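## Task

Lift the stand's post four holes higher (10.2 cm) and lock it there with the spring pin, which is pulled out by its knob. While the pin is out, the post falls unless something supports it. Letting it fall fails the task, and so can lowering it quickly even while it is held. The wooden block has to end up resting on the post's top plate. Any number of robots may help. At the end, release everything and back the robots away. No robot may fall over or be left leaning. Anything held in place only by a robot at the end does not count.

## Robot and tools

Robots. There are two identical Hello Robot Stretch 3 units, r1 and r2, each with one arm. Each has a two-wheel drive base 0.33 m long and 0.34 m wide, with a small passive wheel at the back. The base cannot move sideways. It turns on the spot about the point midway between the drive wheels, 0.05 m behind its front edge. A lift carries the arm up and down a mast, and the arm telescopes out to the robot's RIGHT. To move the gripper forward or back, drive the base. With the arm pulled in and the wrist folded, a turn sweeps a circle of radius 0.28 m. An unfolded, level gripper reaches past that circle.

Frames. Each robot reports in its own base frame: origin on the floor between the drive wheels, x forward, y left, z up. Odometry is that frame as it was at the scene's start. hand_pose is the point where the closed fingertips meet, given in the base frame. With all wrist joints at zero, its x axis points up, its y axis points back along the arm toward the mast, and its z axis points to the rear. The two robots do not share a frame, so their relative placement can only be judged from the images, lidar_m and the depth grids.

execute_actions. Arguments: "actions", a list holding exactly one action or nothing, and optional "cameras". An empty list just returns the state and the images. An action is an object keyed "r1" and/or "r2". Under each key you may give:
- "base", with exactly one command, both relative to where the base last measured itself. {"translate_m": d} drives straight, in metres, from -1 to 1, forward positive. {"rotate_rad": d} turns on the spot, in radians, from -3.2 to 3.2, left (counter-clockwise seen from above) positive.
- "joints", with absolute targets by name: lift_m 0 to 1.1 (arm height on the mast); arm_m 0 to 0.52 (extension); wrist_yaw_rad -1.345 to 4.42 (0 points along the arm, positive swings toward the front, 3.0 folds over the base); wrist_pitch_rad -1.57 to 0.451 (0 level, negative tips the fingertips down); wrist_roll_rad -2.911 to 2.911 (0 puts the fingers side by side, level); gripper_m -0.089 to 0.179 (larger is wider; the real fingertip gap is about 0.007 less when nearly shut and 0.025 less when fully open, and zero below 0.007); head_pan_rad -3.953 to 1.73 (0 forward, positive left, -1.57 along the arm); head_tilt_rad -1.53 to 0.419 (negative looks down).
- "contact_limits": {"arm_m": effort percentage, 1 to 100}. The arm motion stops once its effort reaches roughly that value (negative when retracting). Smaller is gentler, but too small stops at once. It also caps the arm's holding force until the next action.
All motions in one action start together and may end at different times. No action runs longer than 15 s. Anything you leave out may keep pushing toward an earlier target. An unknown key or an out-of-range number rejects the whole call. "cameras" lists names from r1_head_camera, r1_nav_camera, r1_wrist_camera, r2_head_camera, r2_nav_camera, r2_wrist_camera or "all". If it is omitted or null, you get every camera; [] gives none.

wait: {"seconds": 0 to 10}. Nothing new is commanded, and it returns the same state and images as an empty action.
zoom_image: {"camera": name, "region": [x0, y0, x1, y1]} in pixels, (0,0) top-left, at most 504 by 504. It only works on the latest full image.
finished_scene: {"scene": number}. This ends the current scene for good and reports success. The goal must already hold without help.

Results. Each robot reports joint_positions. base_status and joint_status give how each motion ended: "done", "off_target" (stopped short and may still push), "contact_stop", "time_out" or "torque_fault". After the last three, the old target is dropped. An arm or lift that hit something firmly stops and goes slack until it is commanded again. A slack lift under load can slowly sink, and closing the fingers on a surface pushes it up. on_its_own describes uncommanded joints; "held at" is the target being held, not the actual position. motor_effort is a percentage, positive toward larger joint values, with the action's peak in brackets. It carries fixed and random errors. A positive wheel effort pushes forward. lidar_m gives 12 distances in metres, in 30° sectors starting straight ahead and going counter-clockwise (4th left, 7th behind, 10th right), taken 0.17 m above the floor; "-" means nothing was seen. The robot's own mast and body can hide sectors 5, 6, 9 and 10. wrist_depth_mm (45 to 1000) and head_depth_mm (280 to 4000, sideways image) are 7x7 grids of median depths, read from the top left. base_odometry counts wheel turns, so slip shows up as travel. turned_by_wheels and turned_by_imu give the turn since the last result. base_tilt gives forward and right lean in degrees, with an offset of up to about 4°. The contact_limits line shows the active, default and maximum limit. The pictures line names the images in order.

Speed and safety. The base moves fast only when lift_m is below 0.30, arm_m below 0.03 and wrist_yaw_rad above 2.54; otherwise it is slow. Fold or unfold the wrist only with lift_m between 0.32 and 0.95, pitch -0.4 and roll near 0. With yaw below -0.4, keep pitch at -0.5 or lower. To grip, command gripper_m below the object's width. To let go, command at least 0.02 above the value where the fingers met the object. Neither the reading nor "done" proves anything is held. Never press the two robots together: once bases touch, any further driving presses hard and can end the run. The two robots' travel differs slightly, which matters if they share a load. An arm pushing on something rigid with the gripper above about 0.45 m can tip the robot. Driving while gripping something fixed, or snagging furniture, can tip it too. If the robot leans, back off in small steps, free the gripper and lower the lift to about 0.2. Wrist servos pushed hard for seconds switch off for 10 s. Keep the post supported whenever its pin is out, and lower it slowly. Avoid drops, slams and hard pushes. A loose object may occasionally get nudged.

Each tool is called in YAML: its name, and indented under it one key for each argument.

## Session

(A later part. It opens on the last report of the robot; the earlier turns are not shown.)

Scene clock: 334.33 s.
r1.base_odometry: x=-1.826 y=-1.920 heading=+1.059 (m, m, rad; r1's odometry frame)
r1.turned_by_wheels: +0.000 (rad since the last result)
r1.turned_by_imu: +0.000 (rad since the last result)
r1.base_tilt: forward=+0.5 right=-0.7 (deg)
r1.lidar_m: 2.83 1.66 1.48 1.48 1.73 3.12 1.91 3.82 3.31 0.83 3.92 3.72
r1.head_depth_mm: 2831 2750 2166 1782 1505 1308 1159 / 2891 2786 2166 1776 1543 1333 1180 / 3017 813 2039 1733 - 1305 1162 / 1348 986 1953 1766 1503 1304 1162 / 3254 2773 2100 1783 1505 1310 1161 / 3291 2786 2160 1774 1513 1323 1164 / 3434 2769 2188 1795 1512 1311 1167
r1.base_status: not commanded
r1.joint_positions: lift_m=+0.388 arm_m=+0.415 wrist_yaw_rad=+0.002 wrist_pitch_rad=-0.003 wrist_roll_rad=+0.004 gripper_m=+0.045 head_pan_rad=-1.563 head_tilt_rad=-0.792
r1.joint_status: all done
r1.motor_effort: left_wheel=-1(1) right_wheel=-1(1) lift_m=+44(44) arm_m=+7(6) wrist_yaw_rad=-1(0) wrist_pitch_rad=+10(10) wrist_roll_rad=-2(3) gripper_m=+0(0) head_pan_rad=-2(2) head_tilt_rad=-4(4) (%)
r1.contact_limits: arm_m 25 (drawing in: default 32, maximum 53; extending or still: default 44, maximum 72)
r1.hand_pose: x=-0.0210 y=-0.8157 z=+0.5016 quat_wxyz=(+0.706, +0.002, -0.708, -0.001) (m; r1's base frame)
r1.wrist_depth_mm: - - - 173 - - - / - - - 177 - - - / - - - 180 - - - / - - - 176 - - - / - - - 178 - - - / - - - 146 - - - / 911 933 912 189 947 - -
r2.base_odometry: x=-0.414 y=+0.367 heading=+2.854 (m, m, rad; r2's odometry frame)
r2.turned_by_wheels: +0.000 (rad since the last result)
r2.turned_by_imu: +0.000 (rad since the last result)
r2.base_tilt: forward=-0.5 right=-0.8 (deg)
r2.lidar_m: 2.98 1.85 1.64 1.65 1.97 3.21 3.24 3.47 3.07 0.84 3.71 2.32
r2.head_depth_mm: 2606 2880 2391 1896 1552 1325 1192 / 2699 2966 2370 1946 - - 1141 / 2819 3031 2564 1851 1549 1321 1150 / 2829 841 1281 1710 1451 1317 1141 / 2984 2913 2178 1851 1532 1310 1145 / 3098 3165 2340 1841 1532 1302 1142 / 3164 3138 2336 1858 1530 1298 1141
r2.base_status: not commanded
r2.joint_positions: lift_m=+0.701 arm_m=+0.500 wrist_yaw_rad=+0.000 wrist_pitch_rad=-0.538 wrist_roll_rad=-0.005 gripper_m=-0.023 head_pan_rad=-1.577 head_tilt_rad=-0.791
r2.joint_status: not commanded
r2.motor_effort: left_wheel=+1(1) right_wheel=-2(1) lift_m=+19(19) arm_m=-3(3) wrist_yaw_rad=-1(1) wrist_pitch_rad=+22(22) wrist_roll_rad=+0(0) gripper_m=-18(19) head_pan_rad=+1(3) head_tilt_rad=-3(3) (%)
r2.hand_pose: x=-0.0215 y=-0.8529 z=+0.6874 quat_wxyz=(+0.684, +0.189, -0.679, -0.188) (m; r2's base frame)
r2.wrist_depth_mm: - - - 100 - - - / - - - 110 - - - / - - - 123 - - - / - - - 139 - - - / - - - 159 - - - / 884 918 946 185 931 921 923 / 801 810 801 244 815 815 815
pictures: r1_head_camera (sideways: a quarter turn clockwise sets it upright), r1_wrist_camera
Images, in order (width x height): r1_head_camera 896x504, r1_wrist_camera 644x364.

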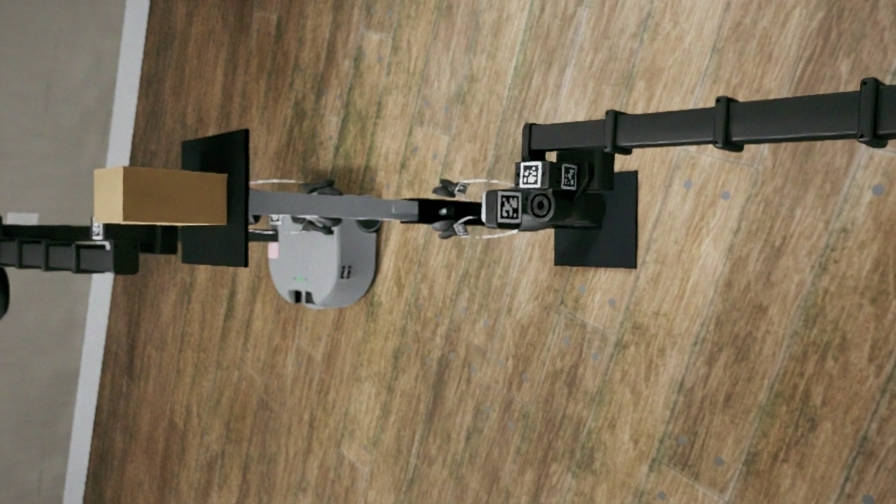

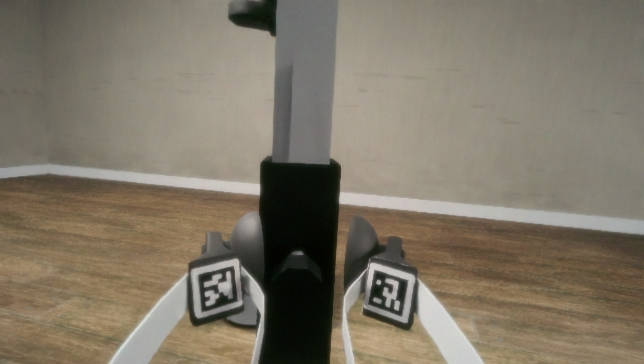

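execute_actions:
  actions:
    - {"r1":{"base":{"translate_m":0.003},"joints":{"arm_m":0.400,"lift_m":0.382}}}
  cameras: []

execute_actions:
  actions:
    - {"r1":{"joints":{"gripper_m":0.01}}}
  cameras: ["r1_wrist_camera"]

execute_actions:
  actions:
    - {"r1":{"joints":{"gripper_m":-0.085}}}
  cameras: []

execute_actions:
  actions:
    - {"r1":{"joints":{"arm_m":0.385},"contact_limits":{"arm_m":50}}}
  cameras: ["r1_wrist_camera","r1_head_camera"]

Scene clock: 340.00 s.
r1.base_odometry: x=-1.824 y=-1.918 heading=+1.059 (m, m, rad; r1's odometry frame)
r1.turned_by_wheels: +0.000 (rad since the last result)
r1.turned_by_imu: +0.001 (rad since the last result)
r1.base_tilt: forward=+0.5 right=-0.6 (deg)
r1.lidar_m: 2.83 1.66 1.47 1.47 1.73 3.09 1.91 3.81 3.31 0.83 3.92 3.74
r1.head_depth_mm: 2898 2745 2145 1775 1498 1316 1165 / 2944 2758 2168 1787 1541 1316 1185 / 2965 802 1991 1730 - 1314 1161 / 1292 1012 1948 1812 1508 1304 1167 / 3243 2768 2093 1792 1519 1311 1162 / 3292 2791 2157 1768 1513 1311 1159 / 3426 2776 2161 1786 1516 1317 1163
r1.base_status: done
r1.joint_positions: lift_m=+0.382 arm_m=+0.400 wrist_yaw_rad=+0.002 wrist_pitch_rad=-0.003 wrist_roll_rad=+0.004 gripper_m=+0.045 head_pan_rad=-1.563 head_tilt_rad=-0.792
r1.joint_status: all done
r1.motor_effort: left_wheel=+0(3) right_wheel=-1(6) lift_m=+27(38) arm_m=-6(4) wrist_yaw_rad=+0(1) wrist_pitch_rad=+10(10) wrist_roll_rad=-2(2) gripper_m=+0(0) head_pan_rad=-2(2) head_tilt_rad=-5(5) (%)
r1.hand_pose: x=-0.0210 y=-0.8016 z=+0.4963 quat_wxyz=(+0.706, +0.002, -0.708, -0.001) (m; r1's base frame)
r1.wrist_depth_mm: - - - 187 - - - / - - - 191 - - - / - - - 194 - - - / - - - 190 - - - / - - - 193 - - - / - - - 197 - - - / 902 914 948 203 964 - -
r2.base_odometry: x=-0.414 y=+0.367 heading=+2.854 (m, m, rad; r2's odometry frame)
r2.turned_by_wheels: +0.000 (rad since the last result)
r2.turned_by_imu: +0.000 (rad since the last result)
r2.base_tilt: forward=-0.4 right=-0.8 (deg)
r2.lidar_m: 2.99 1.84 1.64 1.65 1.97 3.20 3.23 3.47 3.06 0.84 3.72 2.30
r2.head_depth_mm: 2639 2899 2372 1886 1557 1324 1184 / 2706 2936 2391 1950 - - 1133 / 2809 3086 2560 1836 1546 1317 1150 / 2825 841 1320 1770 1456 1311 1150 / 2974 2899 2173 1855 1527 1312 1145 / 3075 3175 2336 1836 1538 1303 1142 / 3145 3177 2322 1847 1522 1308 1137
r2.base_status: not commanded
r2.joint_positions: lift_m=+0.701 arm_m=+0.500 wrist_yaw_rad=+0.000 wrist_pitch_rad=-0.538 wrist_roll_rad=-0.005 gripper_m=-0.023 head_pan_rad=-1.577 head_tilt_rad=-0.791
r2.joint_status: not commanded
r2.motor_effort: left_wheel=+1(1) right_wheel=-1(1) lift_m=+19(19) arm_m=-4(3) wrist_yaw_rad=-1(1) wrist_pitch_rad=+22(22) wrist_roll_rad=+0(0) gripper_m=-18(19) head_pan_rad=+1(2) head_tilt_rad=-4(3) (%)
r2.hand_pose: x=-0.0215 y=-0.8529 z=+0.6874 quat_wxyz=(+0.684, +0.189, -0.679, -0.188) (m; r2's base frame)
r2.wrist_depth_mm: - - - 100 - - - / - - - 111 - - - / - - - 123 - - - / - - - 138 - - - / - - - 159 - - - / 925 888 953 186 956 930 930 / 797 819 791 245 806 814 825
pictures: none
No camera images: the call's "cameras" was empty. Leave "cameras" out to get every camera's image.

Scene clock: 340.83 s.
r1.base_odometry: x=-1.824 y=-1.918 heading=+1.059 (m, m, rad; r1's odometry frame)
r1.turned_by_wheels: +0.000 (rad since the last result)
r1.turned_by_imu: +0.000 (rad since the last result)
r1.base_tilt: forward=+0.3 right=-0.6 (deg)
r1.lidar_m: 2.83 1.66 1.47 1.48 1.73 3.12 1.91 3.78 3.33 0.83 3.89 3.75
r1.head_depth_mm: 2890 2736 2165 1776 1513 1316 1163 / 2967 2780 2147 1787 1552 1326 1179 / 2927 797 1978 1738 - 1293 1169 / 1299 1015 1930 1786 1504 1311 1160 / 3291 2794 2113 1777 1510 1311 1162 / 3339 2767 2172 1771 1511 1319 1169 / 3423 2766 2161 1783 1534 1316 1164
r1.base_status: not commanded
r1.joint_positions: lift_m=+0.382 arm_m=+0.400 wrist_yaw_rad=+0.001 wrist_pitch_rad=-0.002 wrist_roll_rad=+0.004 gripper_m=+0.010 head_pan_rad=-1.563 head_tilt_rad=-0.792
r1.joint_status: all done
r1.motor_effort: left_wheel=-1(0) right_wheel=+1(0) lift_m=+27(26) arm_m=-7(7) wrist_yaw_rad=+0(1) wrist_pitch_rad=+10(10) wrist_roll_rad=-3(2) gripper_m=-6(80) head_pan_rad=-2(2) head_tilt_rad=-4(4) (%)
r1.hand_pose: x=-0.0211 y=-0.8016 z=+0.4963 quat_wxyz=(+0.706, +0.002, -0.708, -0.001) (m; r1's base frame)
r1.wrist_depth_mm: - - - 188 - - - / - - - 190 - - - / - - - 195 - - - / - - - 189 - - - / - - - 192 - - - / - - - 179 - - - / 908 942 920 204 - - -
r2.base_odometry: x=-0.414 y=+0.367 heading=+2.854 (m, m, rad; r2's odometry frame)
r2.turned_by_wheels: +0.000 (rad since the last result)
r2.turned_by_imu: +0.000 (rad since the last result)
r2.base_tilt: forward=-0.5 right=-0.8 (deg)
r2.lidar_m: 2.99 1.84 1.64 1.65 1.97 3.20 3.22 3.47 3.06 0.84 3.69 2.30
r2.head_depth_mm: 2610 2890 2411 1882 1557 1328 1187 / 2720 2952 2399 1949 - - 1137 / 2802 3079 2567 1836 1540 1314 1149 / 2830 843 1324 1751 1469 1314 1145 / 2983 2895 2167 1865 1547 1316 1139 / 3107 3162 2327 1859 1532 1300 1139 / 3192 3177 2308 1838 1523 1301 1141
r2.base_status: not commanded
r2.joint_positions: lift_m=+0.701 arm_m=+0.500 wrist_yaw_rad=+0.000 wrist_pitch_rad=-0.538 wrist_roll_rad=-0.005 gripper_m=-0.023 head_pan_rad=-1.577 head_tilt_rad=-0.791
r2.joint_status: not commanded
r2.motor_effort: left_wheel=+1(1) right_wheel=-2(1) lift_m=+19(19) arm_m=-3(3) wrist_yaw_rad=-1(1) wrist_pitch_rad=+22(22) wrist_roll_rad=+0(0) gripper_m=-18(18) head_pan_rad=+2(2) head_tilt_rad=-4(3) (%)
r2.hand_pose: x=-0.0215 y=-0.8529 z=+0.6874 quat_wxyz=(+0.684, +0.189, -0.679, -0.188) (m; r2's base frame)
r2.wrist_depth_mm: - - - 100 - - - / - - - 110 - - - / - - - 123 - - - / - - - 138 - - - / - - - 159 - - - / 923 922 949 187 925 927 943 / 795 810 797 245 816 815 803
pictures: r1_wrist_camera
Images, in order (width x height): r1_wrist_camera 644x364.

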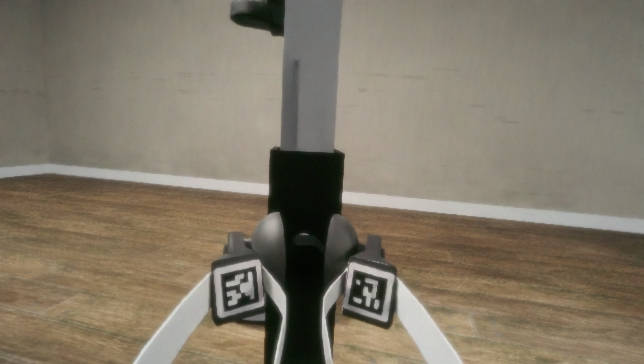

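Scene clock: 342.27 s.
r1.base_odometry: x=-1.824 y=-1.918 heading=+1.059 (m, m, rad; r1's odometry frame)
r1.turned_by_wheels: +0.000 (rad since the last result)
r1.turned_by_imu: +0.000 (rad since the last result)
r1.base_tilt: forward=+0.5 right=-0.5 (deg)
r1.lidar_m: 2.82 1.66 1.47 1.47 1.73 3.13 1.90 3.80 3.32 0.83 3.91 3.74
r1.head_depth_mm: 2848 2808 2144 1767 1506 1302 1163 / 2973 2769 2148 1771 1539 1316 1182 / 3023 801 1986 1740 - 1307 1163 / 1297 1013 1947 1777 1490 1316 1163 / 3258 2764 2097 1769 1511 1314 1163 / 3271 2812 2164 1788 1529 1313 1161 / 3478 2775 2201 1778 1519 1315 1159
r1.base_status: not commanded
r1.joint_positions: lift_m=+0.382 arm_m=+0.400 wrist_yaw_rad=+0.001 wrist_pitch_rad=+0.000 wrist_roll_rad=+0.004 gripper_m=-0.083 head_pan_rad=-1.563 head_tilt_rad=-0.792
r1.joint_status: all done
r1.motor_effort: left_wheel=-1(1) right_wheel=-1(0) lift_m=+27(27) arm_m=-7(7) wrist_yaw_rad=+0(0) wrist_pitch_rad=+9(10) wrist_roll_rad=-3(3) gripper_m=-36(100) head_pan_rad=-2(1) head_tilt_rad=-5(4) (%)
r1.hand_pose: x=-0.0211 y=-0.8016 z=+0.4969 quat_wxyz=(+0.706, +0.001, -0.708, +0.000) (m; r1's base frame)
r1.wrist_depth_mm: - - - 187 - - - / - - - 192 - - - / - - - 193 - - - / - - - 190 - - - / - - - 193 - - - / - - - 157 - - - / 918 939 915 896 997 - -
r2.base_odometry: x=-0.414 y=+0.367 heading=+2.854 (m, m, rad; r2's odometry frame)
r2.turned_by_wheels: +0.000 (rad since the last result)
r2.turned_by_imu: +0.000 (rad since the last result)
r2.base_tilt: forward=-0.4 right=-0.8 (deg)
r2.lidar_m: 3.00 1.84 1.64 1.64 1.97 3.21 3.21 3.49 3.05 0.84 3.69 2.31
r2.head_depth_mm: 2612 2905 2379 1892 1556 1327 1192 / 2705 2954 2351 1937 - - 1141 / 2808 3080 2550 1860 1541 1320 1149 / 2845 839 1321 1755 1454 1313 1143 / 2966 2902 2180 1867 1532 1309 1144 / 3064 3131 2334 1841 1531 1299 1143 / 3150 3163 2338 1855 1524 1297 1132
r2.base_status: not commanded
r2.joint_positions: lift_m=+0.701 arm_m=+0.500 wrist_yaw_rad=+0.000 wrist_pitch_rad=-0.538 wrist_roll_rad=-0.005 gripper_m=-0.023 head_pan_rad=-1.577 head_tilt_rad=-0.791
r2.joint_status: not commanded
r2.motor_effort: left_wheel=+1(1) right_wheel=-1(1) lift_m=+19(19) arm_m=-3(4) wrist_yaw_rad=-2(0) wrist_pitch_rad=+22(22) wrist_roll_rad=+0(0) gripper_m=-18(19) head_pan_rad=+2(2) head_tilt_rad=-5(6) (%)
r2.hand_pose: x=-0.0215 y=-0.8529 z=+0.6874 quat_wxyz=(+0.684, +0.189, -0.679, -0.188) (m; r2's base frame)
r2.wrist_depth_mm: - - - 100 - - - / - - - 111 - - - / - - - 123 - - - / - - - 138 - - - / - - - 159 - - - / 922 929 940 187 957 929 922 / 807 819 780 245 810 808 824
pictures: none
No camera images: the call's "cameras" was empty. Leave "cameras" out to get every camera's image.

Scene clock: 343.30 s.
r1.base_odometry: x=-1.824 y=-1.918 heading=+1.059 (m, m, rad; r1's odometry frame)
r1.turned_by_wheels: +0.000 (rad since the last result)
r1.turned_by_imu: +0.000 (rad since the last result)
r1.base_tilt: forward=+0.5 right=-0.6 (deg)
r1.lidar_m: 2.82 1.65 1.47 1.47 1.73 3.11 1.91 3.80 3.32 0.83 3.90 3.75
r1.head_depth_mm: 2877 2760 2153 1777 1508 1306 1158 / 2964 2718 2174 1780 1554 1329 1181 / 2951 804 2009 1766 - 1317 1161 / 1296 1014 1945 1776 1496 1310 1160 / 3209 2801 2094 1795 1515 1315 1164 / 3319 2771 2173 1783 1511 1315 1165 / 3439 2714 2164 1793 1516 1318 1160
r1.base_status: not commanded
r1.joint_positions: lift_m=+0.382 arm_m=+0.386 wrist_yaw_rad=+0.001 wrist_pitch_rad=+0.003 wrist_roll_rad=+0.004 gripper_m=-0.078 head_pan_rad=-1.563 head_tilt_rad=-0.792
r1.joint_status: all done
r1.on_its_own: gripper_m is held at -0.078, not at your -0.085, by its stall guard, which is still easing
r1.motor_effort: left_wheel=+0(0) right_wheel=+0(0) lift_m=+27(27) arm_m=-9(15) wrist_yaw_rad=-1(0) wrist_pitch_rad=+7(9) wrist_roll_rad=-2(3) gripper_m=-12(36) head_pan_rad=-2(2) head_tilt_rad=-4(3) (%)
r1.contact_limits: arm_m 50 (drawing in: default 32, maximum 53; extending or still: default 44, maximum 72)
r1.hand_pose: x=-0.0213 y=-0.7868 z=+0.4976 quat_wxyz=(+0.706, +0.000, -0.708, +0.001) (m; r1's base frame)
r1.wrist_depth_mm: - - - 201 - - - / - - - 206 - - - / - - - - - - - / - - - 206 - - - / - - - 206 - - - / - - - 214 - - - / 891 930 920 219 995 - -
r2.base_odometry: x=-0.414 y=+0.367 heading=+2.854 (m, m, rad; r2's odometry frame)
r2.turned_by_wheels: +0.000 (rad since the last result)
r2.turned_by_imu: +0.000 (rad since the last result)
r2.base_tilt: forward=-0.5 right=-0.8 (deg)
r2.lidar_m: 3.00 1.84 1.64 1.64 1.97 3.21 3.23 3.49 3.06 0.84 3.69 2.31
r2.head_depth_mm: 2641 2923 2381 1877 1555 1329 1187 / 2723 2939 2390 1950 - - 1136 / 2795 3040 2555 1849 1548 1317 1147 / 2842 842 1320 1754 1464 1315 1141 / 2978 2875 2159 1859 1538 1313 1140 / 3069 3152 2325 1844 1531 1306 1140 / 3213 3104 2323 1839 1532 1302 1139
r2.base_status: not commanded
r2.joint_positions: lift_m=+0.700 arm_m=+0.500 wrist_yaw_rad=+0.000 wrist_pitch_rad=-0.549 wrist_roll_rad=-0.005 gripper_m=-0.023 head_pan_rad=-1.577 head_tilt_rad=-0.791
r2.joint_status: not commanded
r2.motor_effort: left_wheel=+1(1) right_wheel=-2(2) lift_m=+22(22) arm_m=-3(4) wrist_yaw_rad=-1(1) wrist_pitch_rad=+26(28) wrist_roll_rad=+0(0) gripper_m=-18(18) head_pan_rad=+2(1) head_tilt_rad=-3(3) (%)
r2.hand_pose: x=-0.0215 y=-0.8513 z=+0.6850 quat_wxyz=(+0.683, +0.192, -0.678, -0.191) (m; r2's base frame)
r2.wrist_depth_mm: - - - 100 - - - / - - - 111 - - - / - - - 124 - - - / - - - 140 - - - / - - - 161 - - - / 907 891 939 189 934 937 903 / 788 789 800 253 789 812 793
pictures: r1_head_camera (sideways: a quarter turn clockwise sets it upright), r1_wrist_camera
Images, in order (width x height): r1_head_camera 896x504, r1_wrist_camera 644x364.

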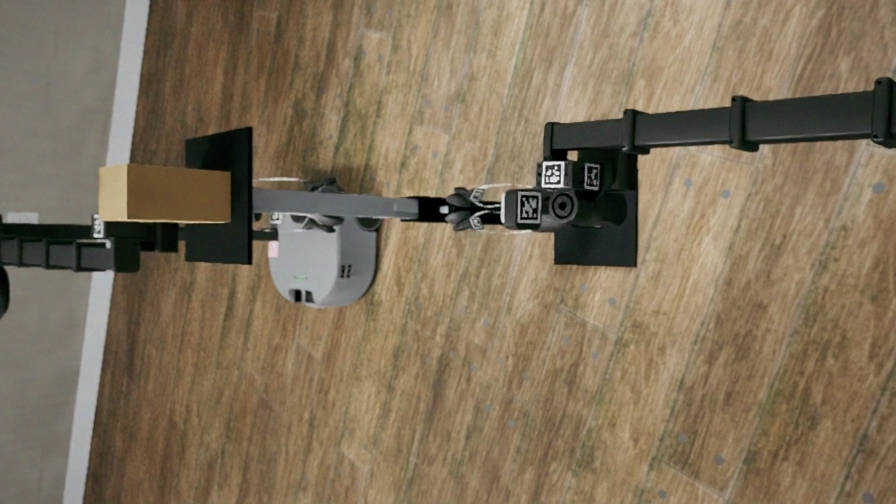

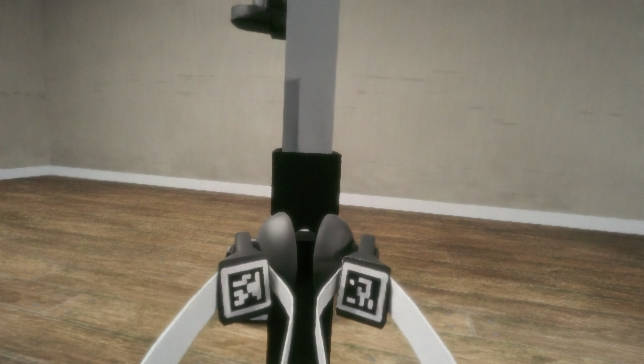

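execute_actions:
  actions:
    - {"r2":{"joints":{"lift_m":0.73}}}
  cameras: ["r1_wrist_camera"]

execute_actions:
  actions:
    - {"r2":{"joints":{"lift_m":0.79}}}
  cameras: ["r1_wrist_camera","r1_head_camera"]

Scene clock: 347.17 s.
r1.base_odometry: x=-1.824 y=-1.918 heading=+1.059 (m, m, rad; r1's odometry frame)
r1.turned_by_wheels: +0.000 (rad since the last result)
r1.turned_by_imu: +0.001 (rad since the last result)
r1.base_tilt: forward=+0.5 right=-0.6 (deg)
r1.lidar_m: 2.84 1.66 1.47 1.47 1.73 3.13 1.91 3.80 3.33 0.83 3.92 3.74
r1.head_depth_mm: 2859 2752 2159 1774 1504 1313 1162 / 2973 2786 2171 1785 1550 1326 1183 / 2986 799 1996 1756 - 1319 1160 / 1205 1011 1933 1781 1496 1309 1159 / 3277 2787 2098 1796 1502 1308 1156 / 3215 2784 2174 1785 1519 1315 1161 / 3448 2838 2180 1793 1516 1316 1172
r1.base_status: not commanded
r1.joint_positions: lift_m=+0.382 arm_m=+0.385 wrist_yaw_rad=+0.000 wrist_pitch_rad=+0.002 wrist_roll_rad=+0.004 gripper_m=-0.061 head_pan_rad=-1.563 head_tilt_rad=-0.792
r1.joint_status: not commanded
r1.on_its_own: gripper_m is held at -0.063, not at your -0.085, by its stall guard, which is still easing
r1.motor_effort: left_wheel=-1(2) right_wheel=+1(1) lift_m=+27(27) arm_m=-4(8) wrist_yaw_rad=+0(0) wrist_pitch_rad=+7(8) wrist_roll_rad=-3(2) gripper_m=-27(28) head_pan_rad=-2(2) head_tilt_rad=-5(4) (%)
r1.hand_pose: x=-0.0213 y=-0.7865 z=+0.4975 quat_wxyz=(+0.706, +0.000, -0.708, +0.001) (m; r1's base frame)
r1.wrist_depth_mm: - - - 203 - - - / - - - 209 - - - / - - - - - - - / - - - 206 - - - / - - - 209 - - - / - - - - - - - / 913 947 902 220 985 - -
r2.base_odometry: x=-0.414 y=+0.367 heading=+2.854 (m, m, rad; r2's odometry frame)
r2.turned_by_wheels: +0.000 (rad since the last result)
r2.turned_by_imu: +0.000 (rad since the last result)
r2.base_tilt: forward=-0.4 right=-0.7 (deg)
r2.lidar_m: 3.00 1.84 1.64 1.64 1.97 3.21 3.23 3.47 3.06 0.84 3.70 2.30
r2.head_depth_mm: 2638 2880 2377 1884 1565 1351 - / 2694 2963 2401 1940 - - 1153 / 2749 3044 - 1861 1542 1318 1148 / 2839 825 1344 1760 1461 1311 1143 / 2986 2922 2179 1855 1537 1314 1141 / 3066 3184 2357 1855 1539 1308 1134 / 3179 3158 2329 1836 1521 1304 1136
r2.base_status: not commanded
r2.joint_positions: lift_m=+0.729 arm_m=+0.500 wrist_yaw_rad=+0.000 wrist_pitch_rad=-0.602 wrist_roll_rad=-0.005 gripper_m=-0.023 head_pan_rad=-1.577 head_tilt_rad=-0.791
r2.joint_status: all done
r2.on_its_own: wrist_pitch_rad is at rest, and its effort (+47) is outside its rest range (-20 to +32)
r2.motor_effort: left_wheel=+1(1) right_wheel=-2(1) lift_m=+34(35) arm_m=-3(3) wrist_yaw_rad=-1(1) wrist_pitch_rad=+47(47) wrist_roll_rad=+0(0) gripper_m=-17(18) head_pan_rad=+3(3) head_tilt_rad=-3(4) (%)
r2.hand_pose: x=-0.0215 y=-0.8428 z=+0.7029 quat_wxyz=(+0.677, +0.210, -0.673, -0.209) (m; r2's base frame)
r2.wrist_depth_mm: - - - 103 - - - / - - - 115 - - - / - - - 129 - - - / - - - 153 - - - / - - - 174 - - - / 900 909 920 219 921 916 902 / 807 803 791 294 784 809 819
pictures: r1_wrist_camera
Images, in order (width x height): r1_wrist_camera 644x364.

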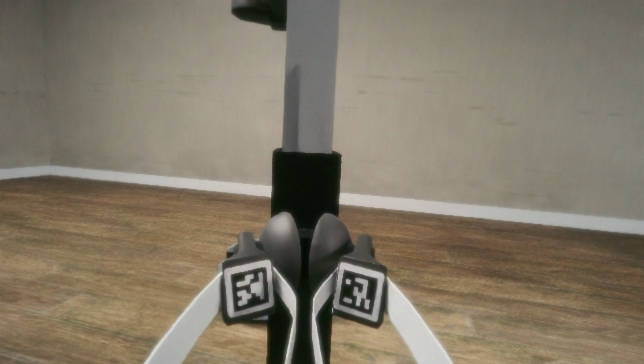

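Scene clock: 348.67 s.
r1.base_odometry: x=-1.824 y=-1.918 heading=+1.059 (m, m, rad; r1's odometry frame)
r1.turned_by_wheels: +0.000 (rad since the last result)
r1.turned_by_imu: +0.000 (rad since the last result)
r1.base_tilt: forward=+0.4 right=-0.5 (deg)
r1.lidar_m: 2.83 1.66 1.47 1.47 1.73 3.13 1.91 3.82 3.33 0.83 3.90 3.75
r1.head_depth_mm: 2884 2741 2149 1784 1496 1307 1155 / 2880 2785 2175 1780 1528 1322 1184 / 2937 799 2036 1770 - 1317 1161 / 994 2484 1931 1772 1497 1316 1165 / 3242 2784 2096 1779 1508 1313 1168 / 3297 2760 2165 1794 1507 1317 1156 / 3447 2791 2179 1783 1509 1314 1164
r1.base_status: not commanded
r1.joint_positions: lift_m=+0.382 arm_m=+0.385 wrist_yaw_rad=+0.000 wrist_pitch_rad=+0.002 wrist_roll_rad=+0.004 gripper_m=-0.053 head_pan_rad=-1.563 head_tilt_rad=-0.792
r1.joint_status: not commanded
r1.on_its_own: gripper_m is held at -0.054, not at your -0.085, by its stall guard, which is still easing
r1.motor_effort: left_wheel=-2(2) right_wheel=+1(1) lift_m=+27(27) arm_m=-4(4) wrist_yaw_rad=+1(1) wrist_pitch_rad=+7(8) wrist_roll_rad=-2(3) gripper_m=-13(25) head_pan_rad=-2(2) head_tilt_rad=-4(4) (%)
r1.hand_pose: x=-0.0213 y=-0.7865 z=+0.4975 quat_wxyz=(+0.706, +0.000, -0.708, +0.001) (m; r1's base frame)
r1.wrist_depth_mm: - - - 203 - - - / - - - 206 - - - / - - - - - - - / - - - 206 - - - / - - - 209 - - - / - - - - - - - / 925 924 929 222 - - -
r2.base_odometry: x=-0.414 y=+0.367 heading=+2.854 (m, m, rad; r2's odometry frame)
r2.turned_by_wheels: +0.000 (rad since the last result)
r2.turned_by_imu: +0.000 (rad since the last result)
r2.base_tilt: forward=-0.5 right=-0.8 (deg)
r2.lidar_m: 3.00 1.84 1.64 1.65 1.97 3.20 3.22 3.49 3.05 0.84 3.71 2.31
r2.head_depth_mm: 2601 2922 2385 1890 1596 - - / 2704 2947 2449 - 1506 1308 1147 / 2834 3085 2219 1875 1556 1320 1143 / 2840 826 1351 1763 1464 1320 1146 / 2969 2897 2193 1865 1541 1306 1145 / 3048 3165 2362 1855 1545 1300 1140 / 3182 3164 2324 1856 1542 1308 1135
r2.base_status: not commanded
r2.joint_positions: lift_m=+0.789 arm_m=+0.500 wrist_yaw_rad=+0.006 wrist_pitch_rad=-0.622 wrist_roll_rad=-0.007 gripper_m=-0.024 head_pan_rad=-1.577 head_tilt_rad=-0.791
r2.joint_status: all done
r2.on_its_own: wrist_pitch_rad is at rest, and its effort (+55) is outside its rest range (-20 to +32)
r2.motor_effort: left_wheel=+0(5) right_wheel=-1(8) lift_m=+31(34) arm_m=+3(4) wrist_yaw_rad=-8(12) wrist_pitch_rad=+55(64) wrist_roll_rad=+0(0) gripper_m=-10(17) head_pan_rad=+2(2) head_tilt_rad=-4(4) (%)
r2.hand_pose: x=-0.0204 y=-0.8388 z=+0.7592 quat_wxyz=(+0.676, +0.219, -0.670, -0.214) (m; r2's base frame)
r2.wrist_depth_mm: - 65 65 66 66 67 68 / - 51 51 51 51 51 51 / - - - 135 - - - / - - - 159 - - - / - - - - - - - / 955 947 988 - 966 953 966 / 839 864 838 817 878 862 897
pictures: r1_head_camera (sideways: a quarter turn clockwise sets it upright), r1_wrist_camera
Images, in order (width x height): r1_head_camera 896x504, r1_wrist_camera 644x364.

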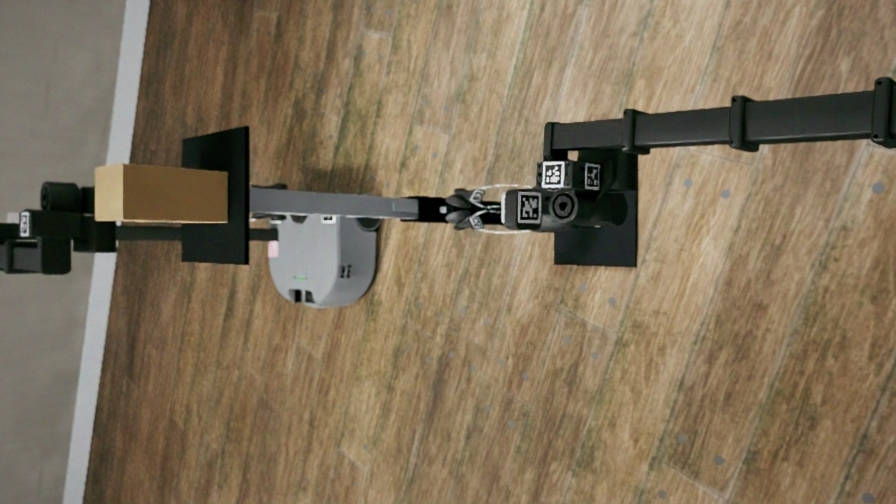

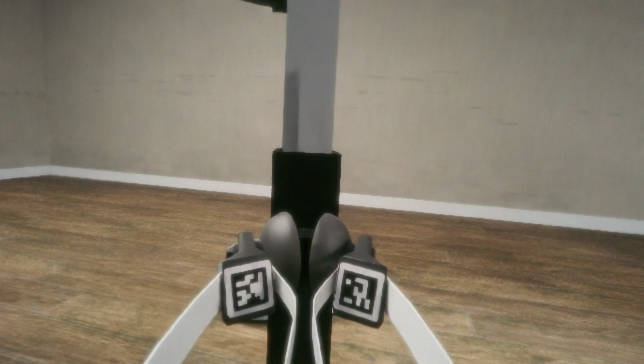

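execute_actions:
  actions:
    - {"r2":{"joints":{"lift_m":0.76,"gripper_m":0.06,"wrist_pitch_rad":-0.5}},"r1":{"joints":{"gripper_m":0.045}}}
  cameras: []

execute_actions:
  actions:
    - {"r2":{"joints":{"lift_m":0.685,"wrist_yaw_rad":0}},"r1":{"joints":{"arm_m":0.402}}}
  cameras: []

execute_actions:
  actions:
    - {"r2":{"joints":{"gripper_m":-0.024}},"r1":{"joints":{"gripper_m":0.012}}}
  cameras: []

execute_actions:
  actions:
    - {"r2":{"joints":{"lift_m":0.695}}}
  cameras: ["r1_wrist_camera","r2_wrist_camera"]

Scene clock: 354.77 s.
r1.base_odometry: x=-1.824 y=-1.918 heading=+1.059 (m, m, rad; r1's odometry frame)
r1.turned_by_wheels: +0.000 (rad since the last result)
r1.turned_by_imu: +0.001 (rad since the last result)
r1.base_tilt: forward=+0.6 right=-0.5 (deg)
r1.lidar_m: 2.83 1.66 1.47 1.48 1.73 3.12 1.91 3.80 3.33 0.83 3.94 3.75
r1.head_depth_mm: 2895 2730 2152 1776 1513 1300 1169 / 2986 2783 2175 1785 1536 1318 1182 / 2942 799 2041 1766 - 1314 1165 / 992 975 1910 1776 1511 1312 1159 / 3259 2788 2100 1772 1516 1312 1155 / 3346 2751 2170 1779 1514 1315 1157 / 3402 2791 2173 1790 1522 1305 1163
r1.base_status: not commanded
r1.joint_positions: lift_m=+0.382 arm_m=+0.385 wrist_yaw_rad=+0.000 wrist_pitch_rad=+0.002 wrist_roll_rad=+0.004 gripper_m=+0.045 head_pan_rad=-1.563 head_tilt_rad=-0.792
r1.joint_status: all done
r1.motor_effort: left_wheel=-1(1) right_wheel=+1(1) lift_m=+27(27) arm_m=-4(4) wrist_yaw_rad=+0(1) wrist_pitch_rad=+8(8) wrist_roll_rad=-3(3) gripper_m=+0(79) head_pan_rad=-2(2) head_tilt_rad=-4(4) (%)
r1.hand_pose: x=-0.0213 y=-0.7865 z=+0.4974 quat_wxyz=(+0.706, +0.000, -0.708, +0.001) (m; r1's base frame)
r1.wrist_depth_mm: - - - 202 - - - / - - - 207 - - - / - - - 238 - - - / - - - 206 - - - / - - - 208 - - - / - - - 215 - - - / 903 919 931 221 926 - -
r2.base_odometry: x=-0.414 y=+0.367 heading=+2.854 (m, m, rad; r2's odometry frame)
r2.turned_by_wheels: +0.000 (rad since the last result)
r2.turned_by_imu: -0.041 (rad since the last result)
r2.base_tilt: forward=-0.5 right=-0.8 (deg)
r2.lidar_m: 3.19 1.88 1.64 1.64 1.91 3.20 3.21 3.56 3.07 0.84 3.63 2.31
r2.head_depth_mm: 2583 2924 2398 1895 1585 - - / 2693 2931 2469 - - 1304 1152 / 2769 3098 2209 1870 1545 1318 1149 / 2821 3042 1157 1815 1497 1315 1143 / 2867 1719 1903 1854 1540 1316 1142 / 3024 3154 2326 1849 1533 1312 1144 / 3101 3173 2342 1849 1533 1302 1138
r2.base_status: not commanded
r2.joint_positions: lift_m=+0.775 arm_m=+0.499 wrist_yaw_rad=+0.028 wrist_pitch_rad=-0.593 wrist_roll_rad=-0.015 gripper_m=+0.060 head_pan_rad=-1.577 head_tilt_rad=-0.791
r2.joint_status: lift_m contact_stop (moved -0.015 of -0.029); wrist_pitch_rad off_target (ended at -0.593, target -0.500); the others done
r2.on_its_own: lift_m is slack since a contact_stop, until your next command for it (your +0.760 is given up); arm_m is at rest, and its effort (+16) is outside its rest range (-14 to +14); wrist_yaw_rad is at rest, and its effort (-34) is outside its rest range (-12 to +12); wrist_pitch_rad is at rest, and its effort (+36) is outside its rest range (-20 to +32)
r2.motor_effort: left_wheel=+3(7) right_wheel=-4(6) lift_m=+22(27) arm_m=+16(16) wrist_yaw_rad=-34(34) wrist_pitch_rad=+36(54) wrist_roll_rad=+3(3) gripper_m=-5(93) head_pan_rad=+3(4) head_tilt_rad=-4(2) (%)
r2.hand_pose: x=-0.0159 y=-0.8426 z=+0.7501 quat_wxyz=(+0.684, +0.218, -0.668, -0.196) (m; r2's base frame)
r2.wrist_depth_mm: - 49 49 49 49 49 50 / - - 120 - - - - / - - 136 - - - - / - - 158 - - - - / - - 192 - - - - / 955 944 216 967 - 974 987 / 847 864 840 833 846 856 862
pictures: none
No camera images: the call's "cameras" was empty. Leave "cameras" out to get every camera's image.

not run: a stop came earlier in this reply.

not run: a stop came earlier in this reply.

not run: a stop came earlier in this reply.

execute_actions:
  actions:
    - {"r2":{"joints":{"lift_m":0.70,"wrist_pitch_rad":-0.62,"arm_m":0.47}},"r1":{"joints":{"arm_m":0.402}}}
  cameras: []

execute_actions:
  actions:
    - {"r2":{"base":{"rotate_rad":0.041},"joints":{"lift_m":0.685,"wrist_pitch_rad":-0.5,"wrist_yaw_rad":0}}}
  cameras: ["r1_wrist_camera","r2_wrist_camera","r2_head_camera"]

Scene clock: 360.30 s.
r1.base_odometry: x=-1.824 y=-1.918 heading=+1.059 (m, m, rad; r1's odometry frame)
r1.turned_by_wheels: +0.000 (rad since the last result)
r1.turned_by_imu: +0.001 (rad since the last result)
r1.base_tilt: forward=+0.4 right=-0.4 (deg)
r1.lidar_m: 2.83 1.66 1.47 1.47 1.73 3.10 1.91 3.82 3.31 0.83 3.91 3.75
r1.head_depth_mm: 2914 2745 2158 1777 1510 1311 1166 / 2934 2774 2174 1767 1534 1322 1184 / 2983 800 2044 1727 - 1314 1165 / 1006 997 1942 1801 1499 1319 1163 / 3276 2775 2106 1783 1513 1313 1161 / 3322 2781 2149 1793 1520 1309 1165 / 3451 2773 2141 1805 1514 1319 1167
r1.base_status: not commanded
r1.joint_positions: lift_m=+0.382 arm_m=+0.402 wrist_yaw_rad=+0.000 wrist_pitch_rad=+0.002 wrist_roll_rad=+0.004 gripper_m=+0.045 head_pan_rad=-1.563 head_tilt_rad=-0.792
r1.joint_status: all done
r1.motor_effort: left_wheel=-1(1) right_wheel=+1(1) lift_m=+27(27) arm_m=+6(4) wrist_yaw_rad=+0(1) wrist_pitch_rad=+8(8) wrist_roll_rad=-2(3) gripper_m=-1(0) head_pan_rad=-2(2) head_tilt_rad=-4(4) (%)
r1.hand_pose: x=-0.0213 y=-0.8028 z=+0.4973 quat_wxyz=(+0.706, +0.000, -0.708, +0.000) (m; r1's base frame)
r1.wrist_depth_mm: - - - 187 - - - / - - - 191 - - - / - - - 194 - - - / - - - 189 - - - / - - - 191 - - - / - - - 197 - - - / 895 943 921 203 951 - -
r2.base_odometry: x=-0.414 y=+0.367 heading=+2.854 (m, m, rad; r2's odometry frame)
r2.turned_by_wheels: +0.000 (rad since the last result)
r2.turned_by_imu: +0.000 (rad since the last result)
r2.base_tilt: forward=-0.4 right=-0.8 (deg)
r2.lidar_m: 3.23 1.88 1.64 1.64 1.92 3.21 3.21 3.55 3.06 0.85 3.62 2.31
r2.head_depth_mm: 2636 2904 2393 1888 1596 - - / 2707 2967 2467 - - 1297 1150 / 2777 3099 - 1858 1552 1317 1149 / 2820 2972 951 1813 1493 1306 1151 / 2886 1708 1905 1852 1526 1310 1143 / 3041 3158 2355 1862 1536 1306 1138 / 3130 3154 2330 1856 1526 1300 1144
r2.base_status: not commanded
r2.joint_positions: lift_m=+0.771 arm_m=+0.470 wrist_yaw_rad=+0.048 wrist_pitch_rad=-0.631 wrist_roll_rad=-0.009 gripper_m=+0.060 head_pan_rad=-1.577 head_tilt_rad=-0.791
r2.joint_status: lift_m contact_stop (moved -0.004 of -0.075); the others done
r2.on_its_own: wrist_yaw_rad is held at +0.045, not at your +0.000, by its stall guard, which is not easing now; lift_m is slack since a contact_stop, until your next command for it (your +0.700 is given up)
r2.motor_effort: left_wheel=+0(2) right_wheel=+0(4) lift_m=+22(24) arm_m=-3(14) wrist_yaw_rad=-3(17) wrist_pitch_rad=+4(34) wrist_roll_rad=+1(3) gripper_m=+0(2) head_pan_rad=+3(2) head_tilt_rad=-4(2) (%)
r2.hand_pose: x=-0.0123 y=-0.8077 z=+0.7391 quat_wxyz=(+0.680, +0.236, -0.664, -0.202) (m; r2's base frame)
r2.wrist_depth_mm: - - 139 - - - - / - - 155 - - - - / - - - - - - - / - - - - - - - / - - - - - - - / 949 957 - 894 - 936 940 / 844 834 829 815 868 844 823
pictures: none
No camera images: the call's "cameras" was empty. Leave "cameras" out to get every camera's image.

not run: a stop came earlier in this reply.

execute_actions:
  actions:
    - {"r2":{"base":{"rotate_rad":0.041},"joints":{"lift_m":0.69,"wrist_pitch_rad":-0.55,"wrist_yaw_rad":0}}}
  cameras: ["r1_wrist_camera","r2_wrist_camera","r2_head_camera"]

Scene clock: 363.47 s.
r1.base_odometry: x=-1.824 y=-1.918 heading=+1.059 (m, m, rad; r1's odometry frame)
r1.turned_by_wheels: +0.000 (rad since the last result)
r1.turned_by_imu: +0.000 (rad since the last result)
r1.base_tilt: forward=+0.4 right=-0.6 (deg)
r1.lidar_m: 2.83 1.66 1.47 1.47 1.73 3.12 1.91 3.79 3.31 0.83 3.89 3.75
r1.head_depth_mm: 2865 2746 2156 1780 1513 1316 1162 / 2940 2731 2200 1768 1542 1324 1185 / 3032 802 1989 1736 - 1304 1158 / 1338 1040 1953 1784 1495 1308 1164 / 3295 2770 2104 1776 1517 1317 1163 / 3307 2784 2156 1780 1508 1314 1157 / 3454 2788 2174 1787 1523 1318 1165
r1.base_status: not commanded
r1.joint_positions: lift_m=+0.382 arm_m=+0.402 wrist_yaw_rad=+0.000 wrist_pitch_rad=+0.002 wrist_roll_rad=+0.004 gripper_m=+0.045 head_pan_rad=-1.563 head_tilt_rad=-0.792
r1.joint_status: not commanded
r1.motor_effort: left_wheel=-1(1) right_wheel=+1(0) lift_m=+26(27) arm_m=+6(6) wrist_yaw_rad=+0(0) wrist_pitch_rad=+8(8) wrist_roll_rad=-2(3) gripper_m=+0(0) head_pan_rad=-2(2) head_tilt_rad=-4(4) (%)
r1.hand_pose: x=-0.0213 y=-0.8028 z=+0.4973 quat_wxyz=(+0.706, +0.000, -0.708, +0.000) (m; r1's base frame)
r1.wrist_depth_mm: - - - 187 - - - / - - - 189 - - - / - - - 194 - - - / - - - 189 - - - / - - - 192 - - - / - - - 197 - - - / 898 920 910 203 949 - -
r2.base_odometry: x=-0.414 y=+0.367 heading=+2.894 (m, m, rad; r2's odometry frame)
r2.turned_by_wheels: +0.041 (rad since the last result)
r2.turned_by_imu: +0.042 (rad since the last result)
r2.base_tilt: forward=-0.4 right=-0.8 (deg)
r2.lidar_m: 3.00 1.85 1.64 1.64 1.97 3.21 3.23 3.48 3.06 0.84 3.69 2.31
r2.head_depth_mm: 2605 2901 2405 1892 1556 1330 1177 / 2718 2926 2376 1902 1589 - 1128 / 2799 3058 2466 1819 1548 1322 1150 / 2803 845 1300 1721 1456 1313 1144 / 2982 2892 2119 1854 1532 1314 1140 / 3077 3197 2328 1845 1528 1309 1138 / 3168 3168 2337 1850 1528 1299 1137
r2.base_status: done
r2.joint_positions: lift_m=+0.690 arm_m=+0.470 wrist_yaw_rad=+0.003 wrist_pitch_rad=-0.569 wrist_roll_rad=-0.009 gripper_m=+0.060 head_pan_rad=-1.577 head_tilt_rad=-0.791
r2.joint_status: all done
r2.motor_effort: left_wheel=-2(4) right_wheel=+1(5) lift_m=+17(20) arm_m=-3(3) wrist_yaw_rad=-3(6) wrist_pitch_rad=+7(8) wrist_roll_rad=+1(1) gripper_m=+0(0) head_pan_rad=+4(1) head_tilt_rad=-3(5) (%)
r2.hand_pose: x=-0.0210 y=-0.8181 z=+0.6706 quat_wxyz=(+0.682, +0.200, -0.675, -0.197) (m; r2's base frame)
r2.wrist_depth_mm: - - - 132 - - - / - - - 147 - - - / - - - 164 - - - / - - - 194 - - - / - - - 364 - - - / 892 882 - 342 - 894 896 / 792 793 796 739 770 803 781
pictures: r1_wrist_camera, r2_head_camera (sideways: a quarter turn clockwise sets it upright), r2_wrist_camera
Images, in order (width x height): r1_wrist_camera 644x364, r2_head_camera 896x504, r2_wrist_camera 644x364.

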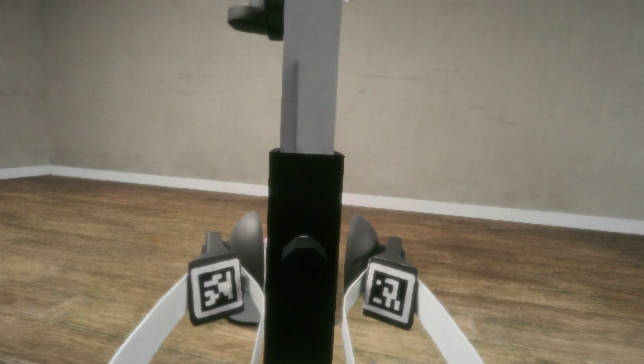

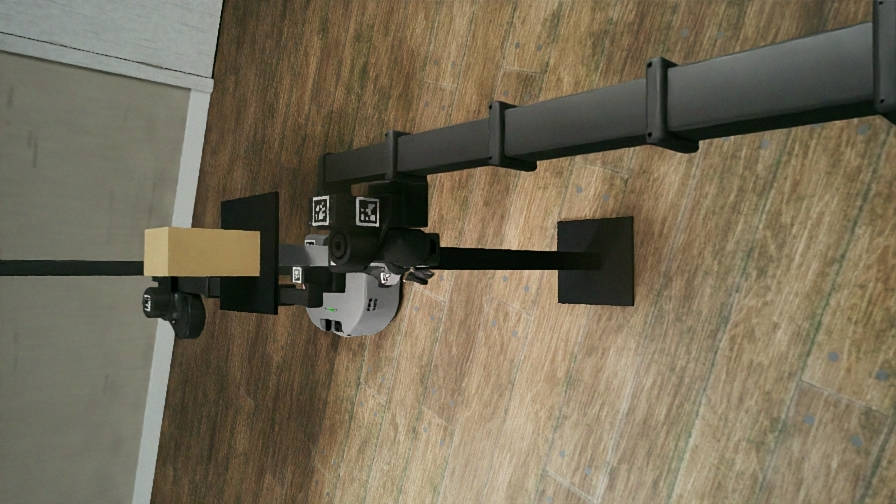

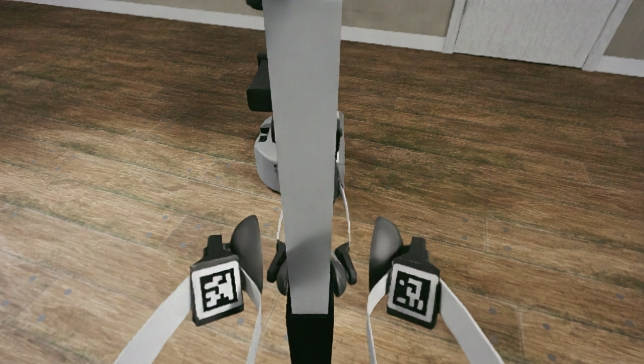

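execute_actions:
  actions:
    - {"r2":{"base":{"translate_m":0.003},"joints":{"arm_m":0.502,"wrist_pitch_rad":-0.5}}}
  cameras: []

execute_actions:
  actions:
    - {"r2":{"joints":{"gripper_m":-0.024}},"r1":{"joints":{"gripper_m":0.012}}}
  cameras: []

execute_actions:
  actions:
    - {"r2":{"joints":{"lift_m":0.702}}}
  cameras: ["r1_wrist_camera"]

Scene clock: 368.27 s.
r1.base_odometry: x=-1.824 y=-1.918 heading=+1.059 (m, m, rad; r1's odometry frame)
r1.turned_by_wheels: +0.000 (rad since the last result)
r1.turned_by_imu: +0.001 (rad since the last result)
r1.base_tilt: forward=+0.4 right=-0.5 (deg)
r1.lidar_m: 2.84 1.66 1.48 1.47 1.73 3.12 1.91 3.79 3.32 0.83 3.90 3.75
r1.head_depth_mm: 2840 2751 2185 1785 1502 1316 1161 / 2965 2751 2147 1780 1535 1331 1180 / 2971 802 1984 1728 - 1316 1156 / 1354 1012 1942 1811 1494 1306 1158 / 3249 2766 2089 1793 1509 1328 1162 / 3304 2788 2175 1781 1517 1320 1166 / 3386 2774 2190 1789 1504 1322 1164
r1.base_status: not commanded
r1.joint_positions: lift_m=+0.382 arm_m=+0.402 wrist_yaw_rad=+0.000 wrist_pitch_rad=+0.002 wrist_roll_rad=+0.004 gripper_m=+0.045 head_pan_rad=-1.563 head_tilt_rad=-0.792
r1.joint_status: not commanded
r1.motor_effort: left_wheel=-1(1) right_wheel=+1(1) lift_m=+27(27) arm_m=+6(6) wrist_yaw_rad=+0(0) wrist_pitch_rad=+8(8) wrist_roll_rad=-3(2) gripper_m=+0(1) head_pan_rad=-2(2) head_tilt_rad=-5(4) (%)
r1.hand_pose: x=-0.0213 y=-0.8028 z=+0.4973 quat_wxyz=(+0.706, +0.000, -0.708, +0.000) (m; r1's base frame)
r1.wrist_depth_mm: - - - 187 - - - / - - - 190 - - - / - - - 194 - - - / - - - 188 - - - / - - - 192 - - - / - - - 196 - - - / 914 921 945 203 958 - -
r2.base_odometry: x=-0.417 y=+0.367 heading=+2.894 (m, m, rad; r2's odometry frame)
r2.turned_by_wheels: +0.000 (rad since the last result)
r2.turned_by_imu: +0.000 (rad since the last result)
r2.base_tilt: forward=-0.5 right=-0.8 (deg)
r2.lidar_m: 2.99 1.84 1.64 1.65 1.98 3.21 3.22 3.48 3.06 0.84 3.71 2.31
r2.head_depth_mm: 2626 2881 2389 1886 1565 1332 1180 / 2714 2963 2382 1921 1594 - 1128 / 2767 3044 2473 1814 1543 1315 1148 / 2853 844 1293 1757 1466 1314 1146 / 2943 2903 2104 1864 1536 1309 1140 / 3037 3172 2334 1855 1524 1303 1141 / 3161 3113 2317 1840 1527 1304 1139
r2.base_status: done
r2.joint_positions: lift_m=+0.690 arm_m=+0.502 wrist_yaw_rad=+0.002 wrist_pitch_rad=-0.520 wrist_roll_rad=-0.009 gripper_m=+0.060 head_pan_rad=-1.577 head_tilt_rad=-0.791
r2.joint_status: all done
r2.motor_effort: left_wheel=-2(3) right_wheel=+2(4) lift_m=+17(17) arm_m=+3(3) wrist_yaw_rad=-3(3) wrist_pitch_rad=+8(7) wrist_roll_rad=+1(1) gripper_m=+0(0) head_pan_rad=+2(2) head_tilt_rad=-4(5) (%)
r2.hand_pose: x=-0.0211 y=-0.8571 z=+0.6808 quat_wxyz=(+0.687, +0.183, -0.680, -0.181) (m; r2's base frame)
r2.wrist_depth_mm: - - - 98 - - - / - - - 108 - - - / - - - 120 - - - / - - - 137 - - - / - - - 157 - - - / 906 933 - 183 - 935 907 / 808 809 803 258 823 811 824
pictures: none
No camera images: the call's "cameras" was empty. Leave "cameras" out to get every camera's image.

Scene clock: 369.60 s.
r1.base_odometry: x=-1.824 y=-1.918 heading=+1.059 (m, m, rad; r1's odometry frame)
r1.turned_by_wheels: +0.000 (rad since the last result)
r1.turned_by_imu: +0.000 (rad since the last result)
r1.base_tilt: forward=+0.4 right=-0.7 (deg)
r1.lidar_m: 2.84 1.65 1.47 1.47 1.73 3.12 1.91 3.81 3.32 0.83 3.90 3.74
r1.head_depth_mm: 2844 2759 2158 1766 1501 1308 1161 / 2965 2721 2169 1785 1540 1324 1186 / 2981 800 1987 1734 - 1315 1162 / 1349 1004 1945 1790 1503 1318 1165 / 3227 2753 2132 1783 1508 1313 1158 / 3361 2763 2176 1779 1514 1316 1165 / 3434 2768 2189 1801 1515 1319 1176
r1.base_status: not commanded
r1.joint_positions: lift_m=+0.382 arm_m=+0.402 wrist_yaw_rad=+0.000 wrist_pitch_rad=+0.002 wrist_roll_rad=+0.004 gripper_m=+0.012 head_pan_rad=-1.563 head_tilt_rad=-0.792
r1.joint_status: all done
r1.motor_effort: left_wheel=-1(1) right_wheel=+1(1) lift_m=+27(27) arm_m=+5(6) wrist_yaw_rad=+0(0) wrist_pitch_rad=+8(8) wrist_roll_rad=-3(3) gripper_m=-4(79) head_pan_rad=-2(2) head_tilt_rad=-3(4) (%)
r1.hand_pose: x=-0.0213 y=-0.8029 z=+0.4973 quat_wxyz=(+0.706, +0.000, -0.708, +0.000) (m; r1's base frame)
r1.wrist_depth_mm: - - - 187 - - - / - - - 190 - - - / - - - 193 - - - / - - - 189 - - - / - - - 190 - - - / - - - 178 - - - / 906 917 898 203 987 - -
r2.base_odometry: x=-0.417 y=+0.367 heading=+2.895 (m, m, rad; r2's odometry frame)
r2.turned_by_wheels: +0.000 (rad since the last result)
r2.turned_by_imu: +0.001 (rad since the last result)
r2.base_tilt: forward=-0.4 right=-0.7 (deg)
r2.lidar_m: 3.00 1.84 1.64 1.65 1.96 3.21 3.23 3.47 3.05 0.85 3.71 2.31
r2.head_depth_mm: 2618 2869 2395 1884 1565 1323 1173 / 2704 2940 2369 1933 1594 - 1122 / 2758 3054 2472 1828 1549 1316 1146 / 2853 843 1289 1750 1460 1307 1145 / 2986 2877 2112 1863 1532 1314 1137 / 3064 3160 2337 1855 1531 1306 1143 / 3173 3182 2328 1836 1532 1299 1137
r2.base_status: not commanded
r2.joint_positions: lift_m=+0.690 arm_m=+0.502 wrist_yaw_rad=+0.007 wrist_pitch_rad=-0.523 wrist_roll_rad=-0.009 gripper_m=-0.023 head_pan_rad=-1.577 head_tilt_rad=-0.791
r2.joint_status: all done
r2.motor_effort: left_wheel=+1(1) right_wheel=-3(3) lift_m=+19(19) arm_m=+0(3) wrist_yaw_rad=-8(9) wrist_pitch_rad=+9(9) wrist_roll_rad=+1(1) gripper_m=-20(95) head_pan_rad=+3(1) head_tilt_rad=-4(5) (%)
r2.hand_pose: x=-0.0202 y=-0.8569 z=+0.6800 quat_wxyz=(+0.687, +0.186, -0.679, -0.180) (m; r2's base frame)
r2.wrist_depth_mm: - - - 98 - - - / - - - 107 - - - / - - - 120 - - - / - - - 134 - - - / - - - 153 - - - / 909 915 921 179 938 931 930 / 777 822 794 231 814 804 819
pictures: none
No camera images: the call's "cameras" was empty. Leave "cameras" out to get every camera's image.

Scene clock: 370.37 s.
r1.base_odometry: x=-1.824 y=-1.918 heading=+1.059 (m, m, rad; r1's odometry frame)
r1.turned_by_wheels: +0.000 (rad since the last result)
r1.turned_by_imu: +0.000 (rad since the last result)
r1.base_tilt: forward=+0.6 right=-0.8 (deg)
r1.lidar_m: 2.83 1.66 1.47 1.47 1.73 3.13 1.91 3.81 3.32 0.83 3.90 3.75
r1.head_depth_mm: 2849 2804 2156 1776 1509 1309 1160 / 2944 2779 2172 1782 1544 1328 1180 / 2996 800 1971 1741 - 1310 1161 / 1348 1006 1950 1798 1507 1309 1152 / 3252 2772 2088 1776 1524 1313 1163 / 3362 2775 2156 1788 1505 1326 1158 / 3469 2785 2178 1767 1522 1310 1168
r1.base_status: not commanded
r1.joint_positions: lift_m=+0.382 arm_m=+0.402 wrist_yaw_rad=+0.000 wrist_pitch_rad=+0.002 wrist_roll_rad=+0.004 gripper_m=+0.012 head_pan_rad=-1.563 head_tilt_rad=-0.792
r1.joint_status: not commanded
r1.motor_effort: left_wheel=-1(1) right_wheel=+0(1) lift_m=+27(27) arm_m=+5(5) wrist_yaw_rad=+0(1) wrist_pitch_rad=+8(8) wrist_roll_rad=-2(3) gripper_m=-5(5) head_pan_rad=-2(2) head_tilt_rad=-4(4) (%)
r1.hand_pose: x=-0.0213 y=-0.8029 z=+0.4973 quat_wxyz=(+0.706, +0.000, -0.708, +0.000) (m; r1's base frame)
r1.wrist_depth_mm: - - - 186 - - - / - - - 190 - - - / - - - 193 - - - / - - - 188 - - - / - - - 192 - - - / - - - 177 - - - / 889 931 930 203 996 - -
r2.base_odometry: x=-0.417 y=+0.367 heading=+2.895 (m, m, rad; r2's odometry frame)
r2.turned_by_wheels: +0.000 (rad since the last result)
r2.turned_by_imu: +0.000 (rad since the last result)
r2.base_tilt: forward=-0.4 right=-0.7 (deg)
r2.lidar_m: 2.99 1.84 1.64 1.65 1.96 3.20 3.22 3.50 3.05 0.84 3.72 2.31
r2.head_depth_mm: 2624 2870 2390 1891 1562 1329 1177 / 2708 2933 2377 1940 - - 1145 / 2789 3045 2553 1840 1538 1314 1147 / 2812 844 1295 1754 1459 1313 1143 / 2991 2921 2091 1847 1532 1312 1144 / 3098 3136 2350 1844 1541 1303 1137 / 3193 3135 2302 1837 1524 1302 1135
r2.base_status: not commanded
r2.joint_positions: lift_m=+0.701 arm_m=+0.502 wrist_yaw_rad=+0.007 wrist_pitch_rad=-0.554 wrist_roll_rad=-0.009 gripper_m=-0.023 head_pan_rad=-1.577 head_tilt_rad=-0.791
r2.joint_status: all done
r2.motor_effort: left_wheel=+3(2) right_wheel=-3(4) lift_m=+32(32) arm_m=-3(3) wrist_yaw_rad=-9(9) wrist_pitch_rad=+21(21) wrist_roll_rad=+1(1) gripper_m=-20(20) head_pan_rad=+1(2) head_tilt_rad=-4(4) (%)
r2.hand_pose: x=-0.0201 y=-0.8523 z=+0.6846 quat_wxyz=(+0.684, +0.197, -0.676, -0.191) (m; r2's base frame)
r2.wrist_depth_mm: - - - 98 - - - / - - - 109 - - - / - - - 121 - - - / - - - 138 - - - / - - - 159 - - - / 902 914 919 187 928 929 934 / 798 806 796 251 789 818 806
pictures: r1_wrist_camera
Images, in order (width x height): r1_wrist_camera 644x364.

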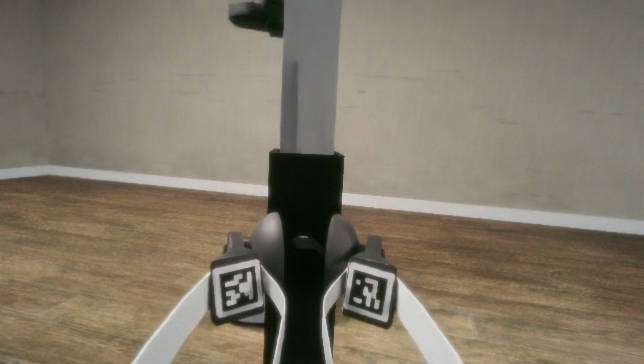

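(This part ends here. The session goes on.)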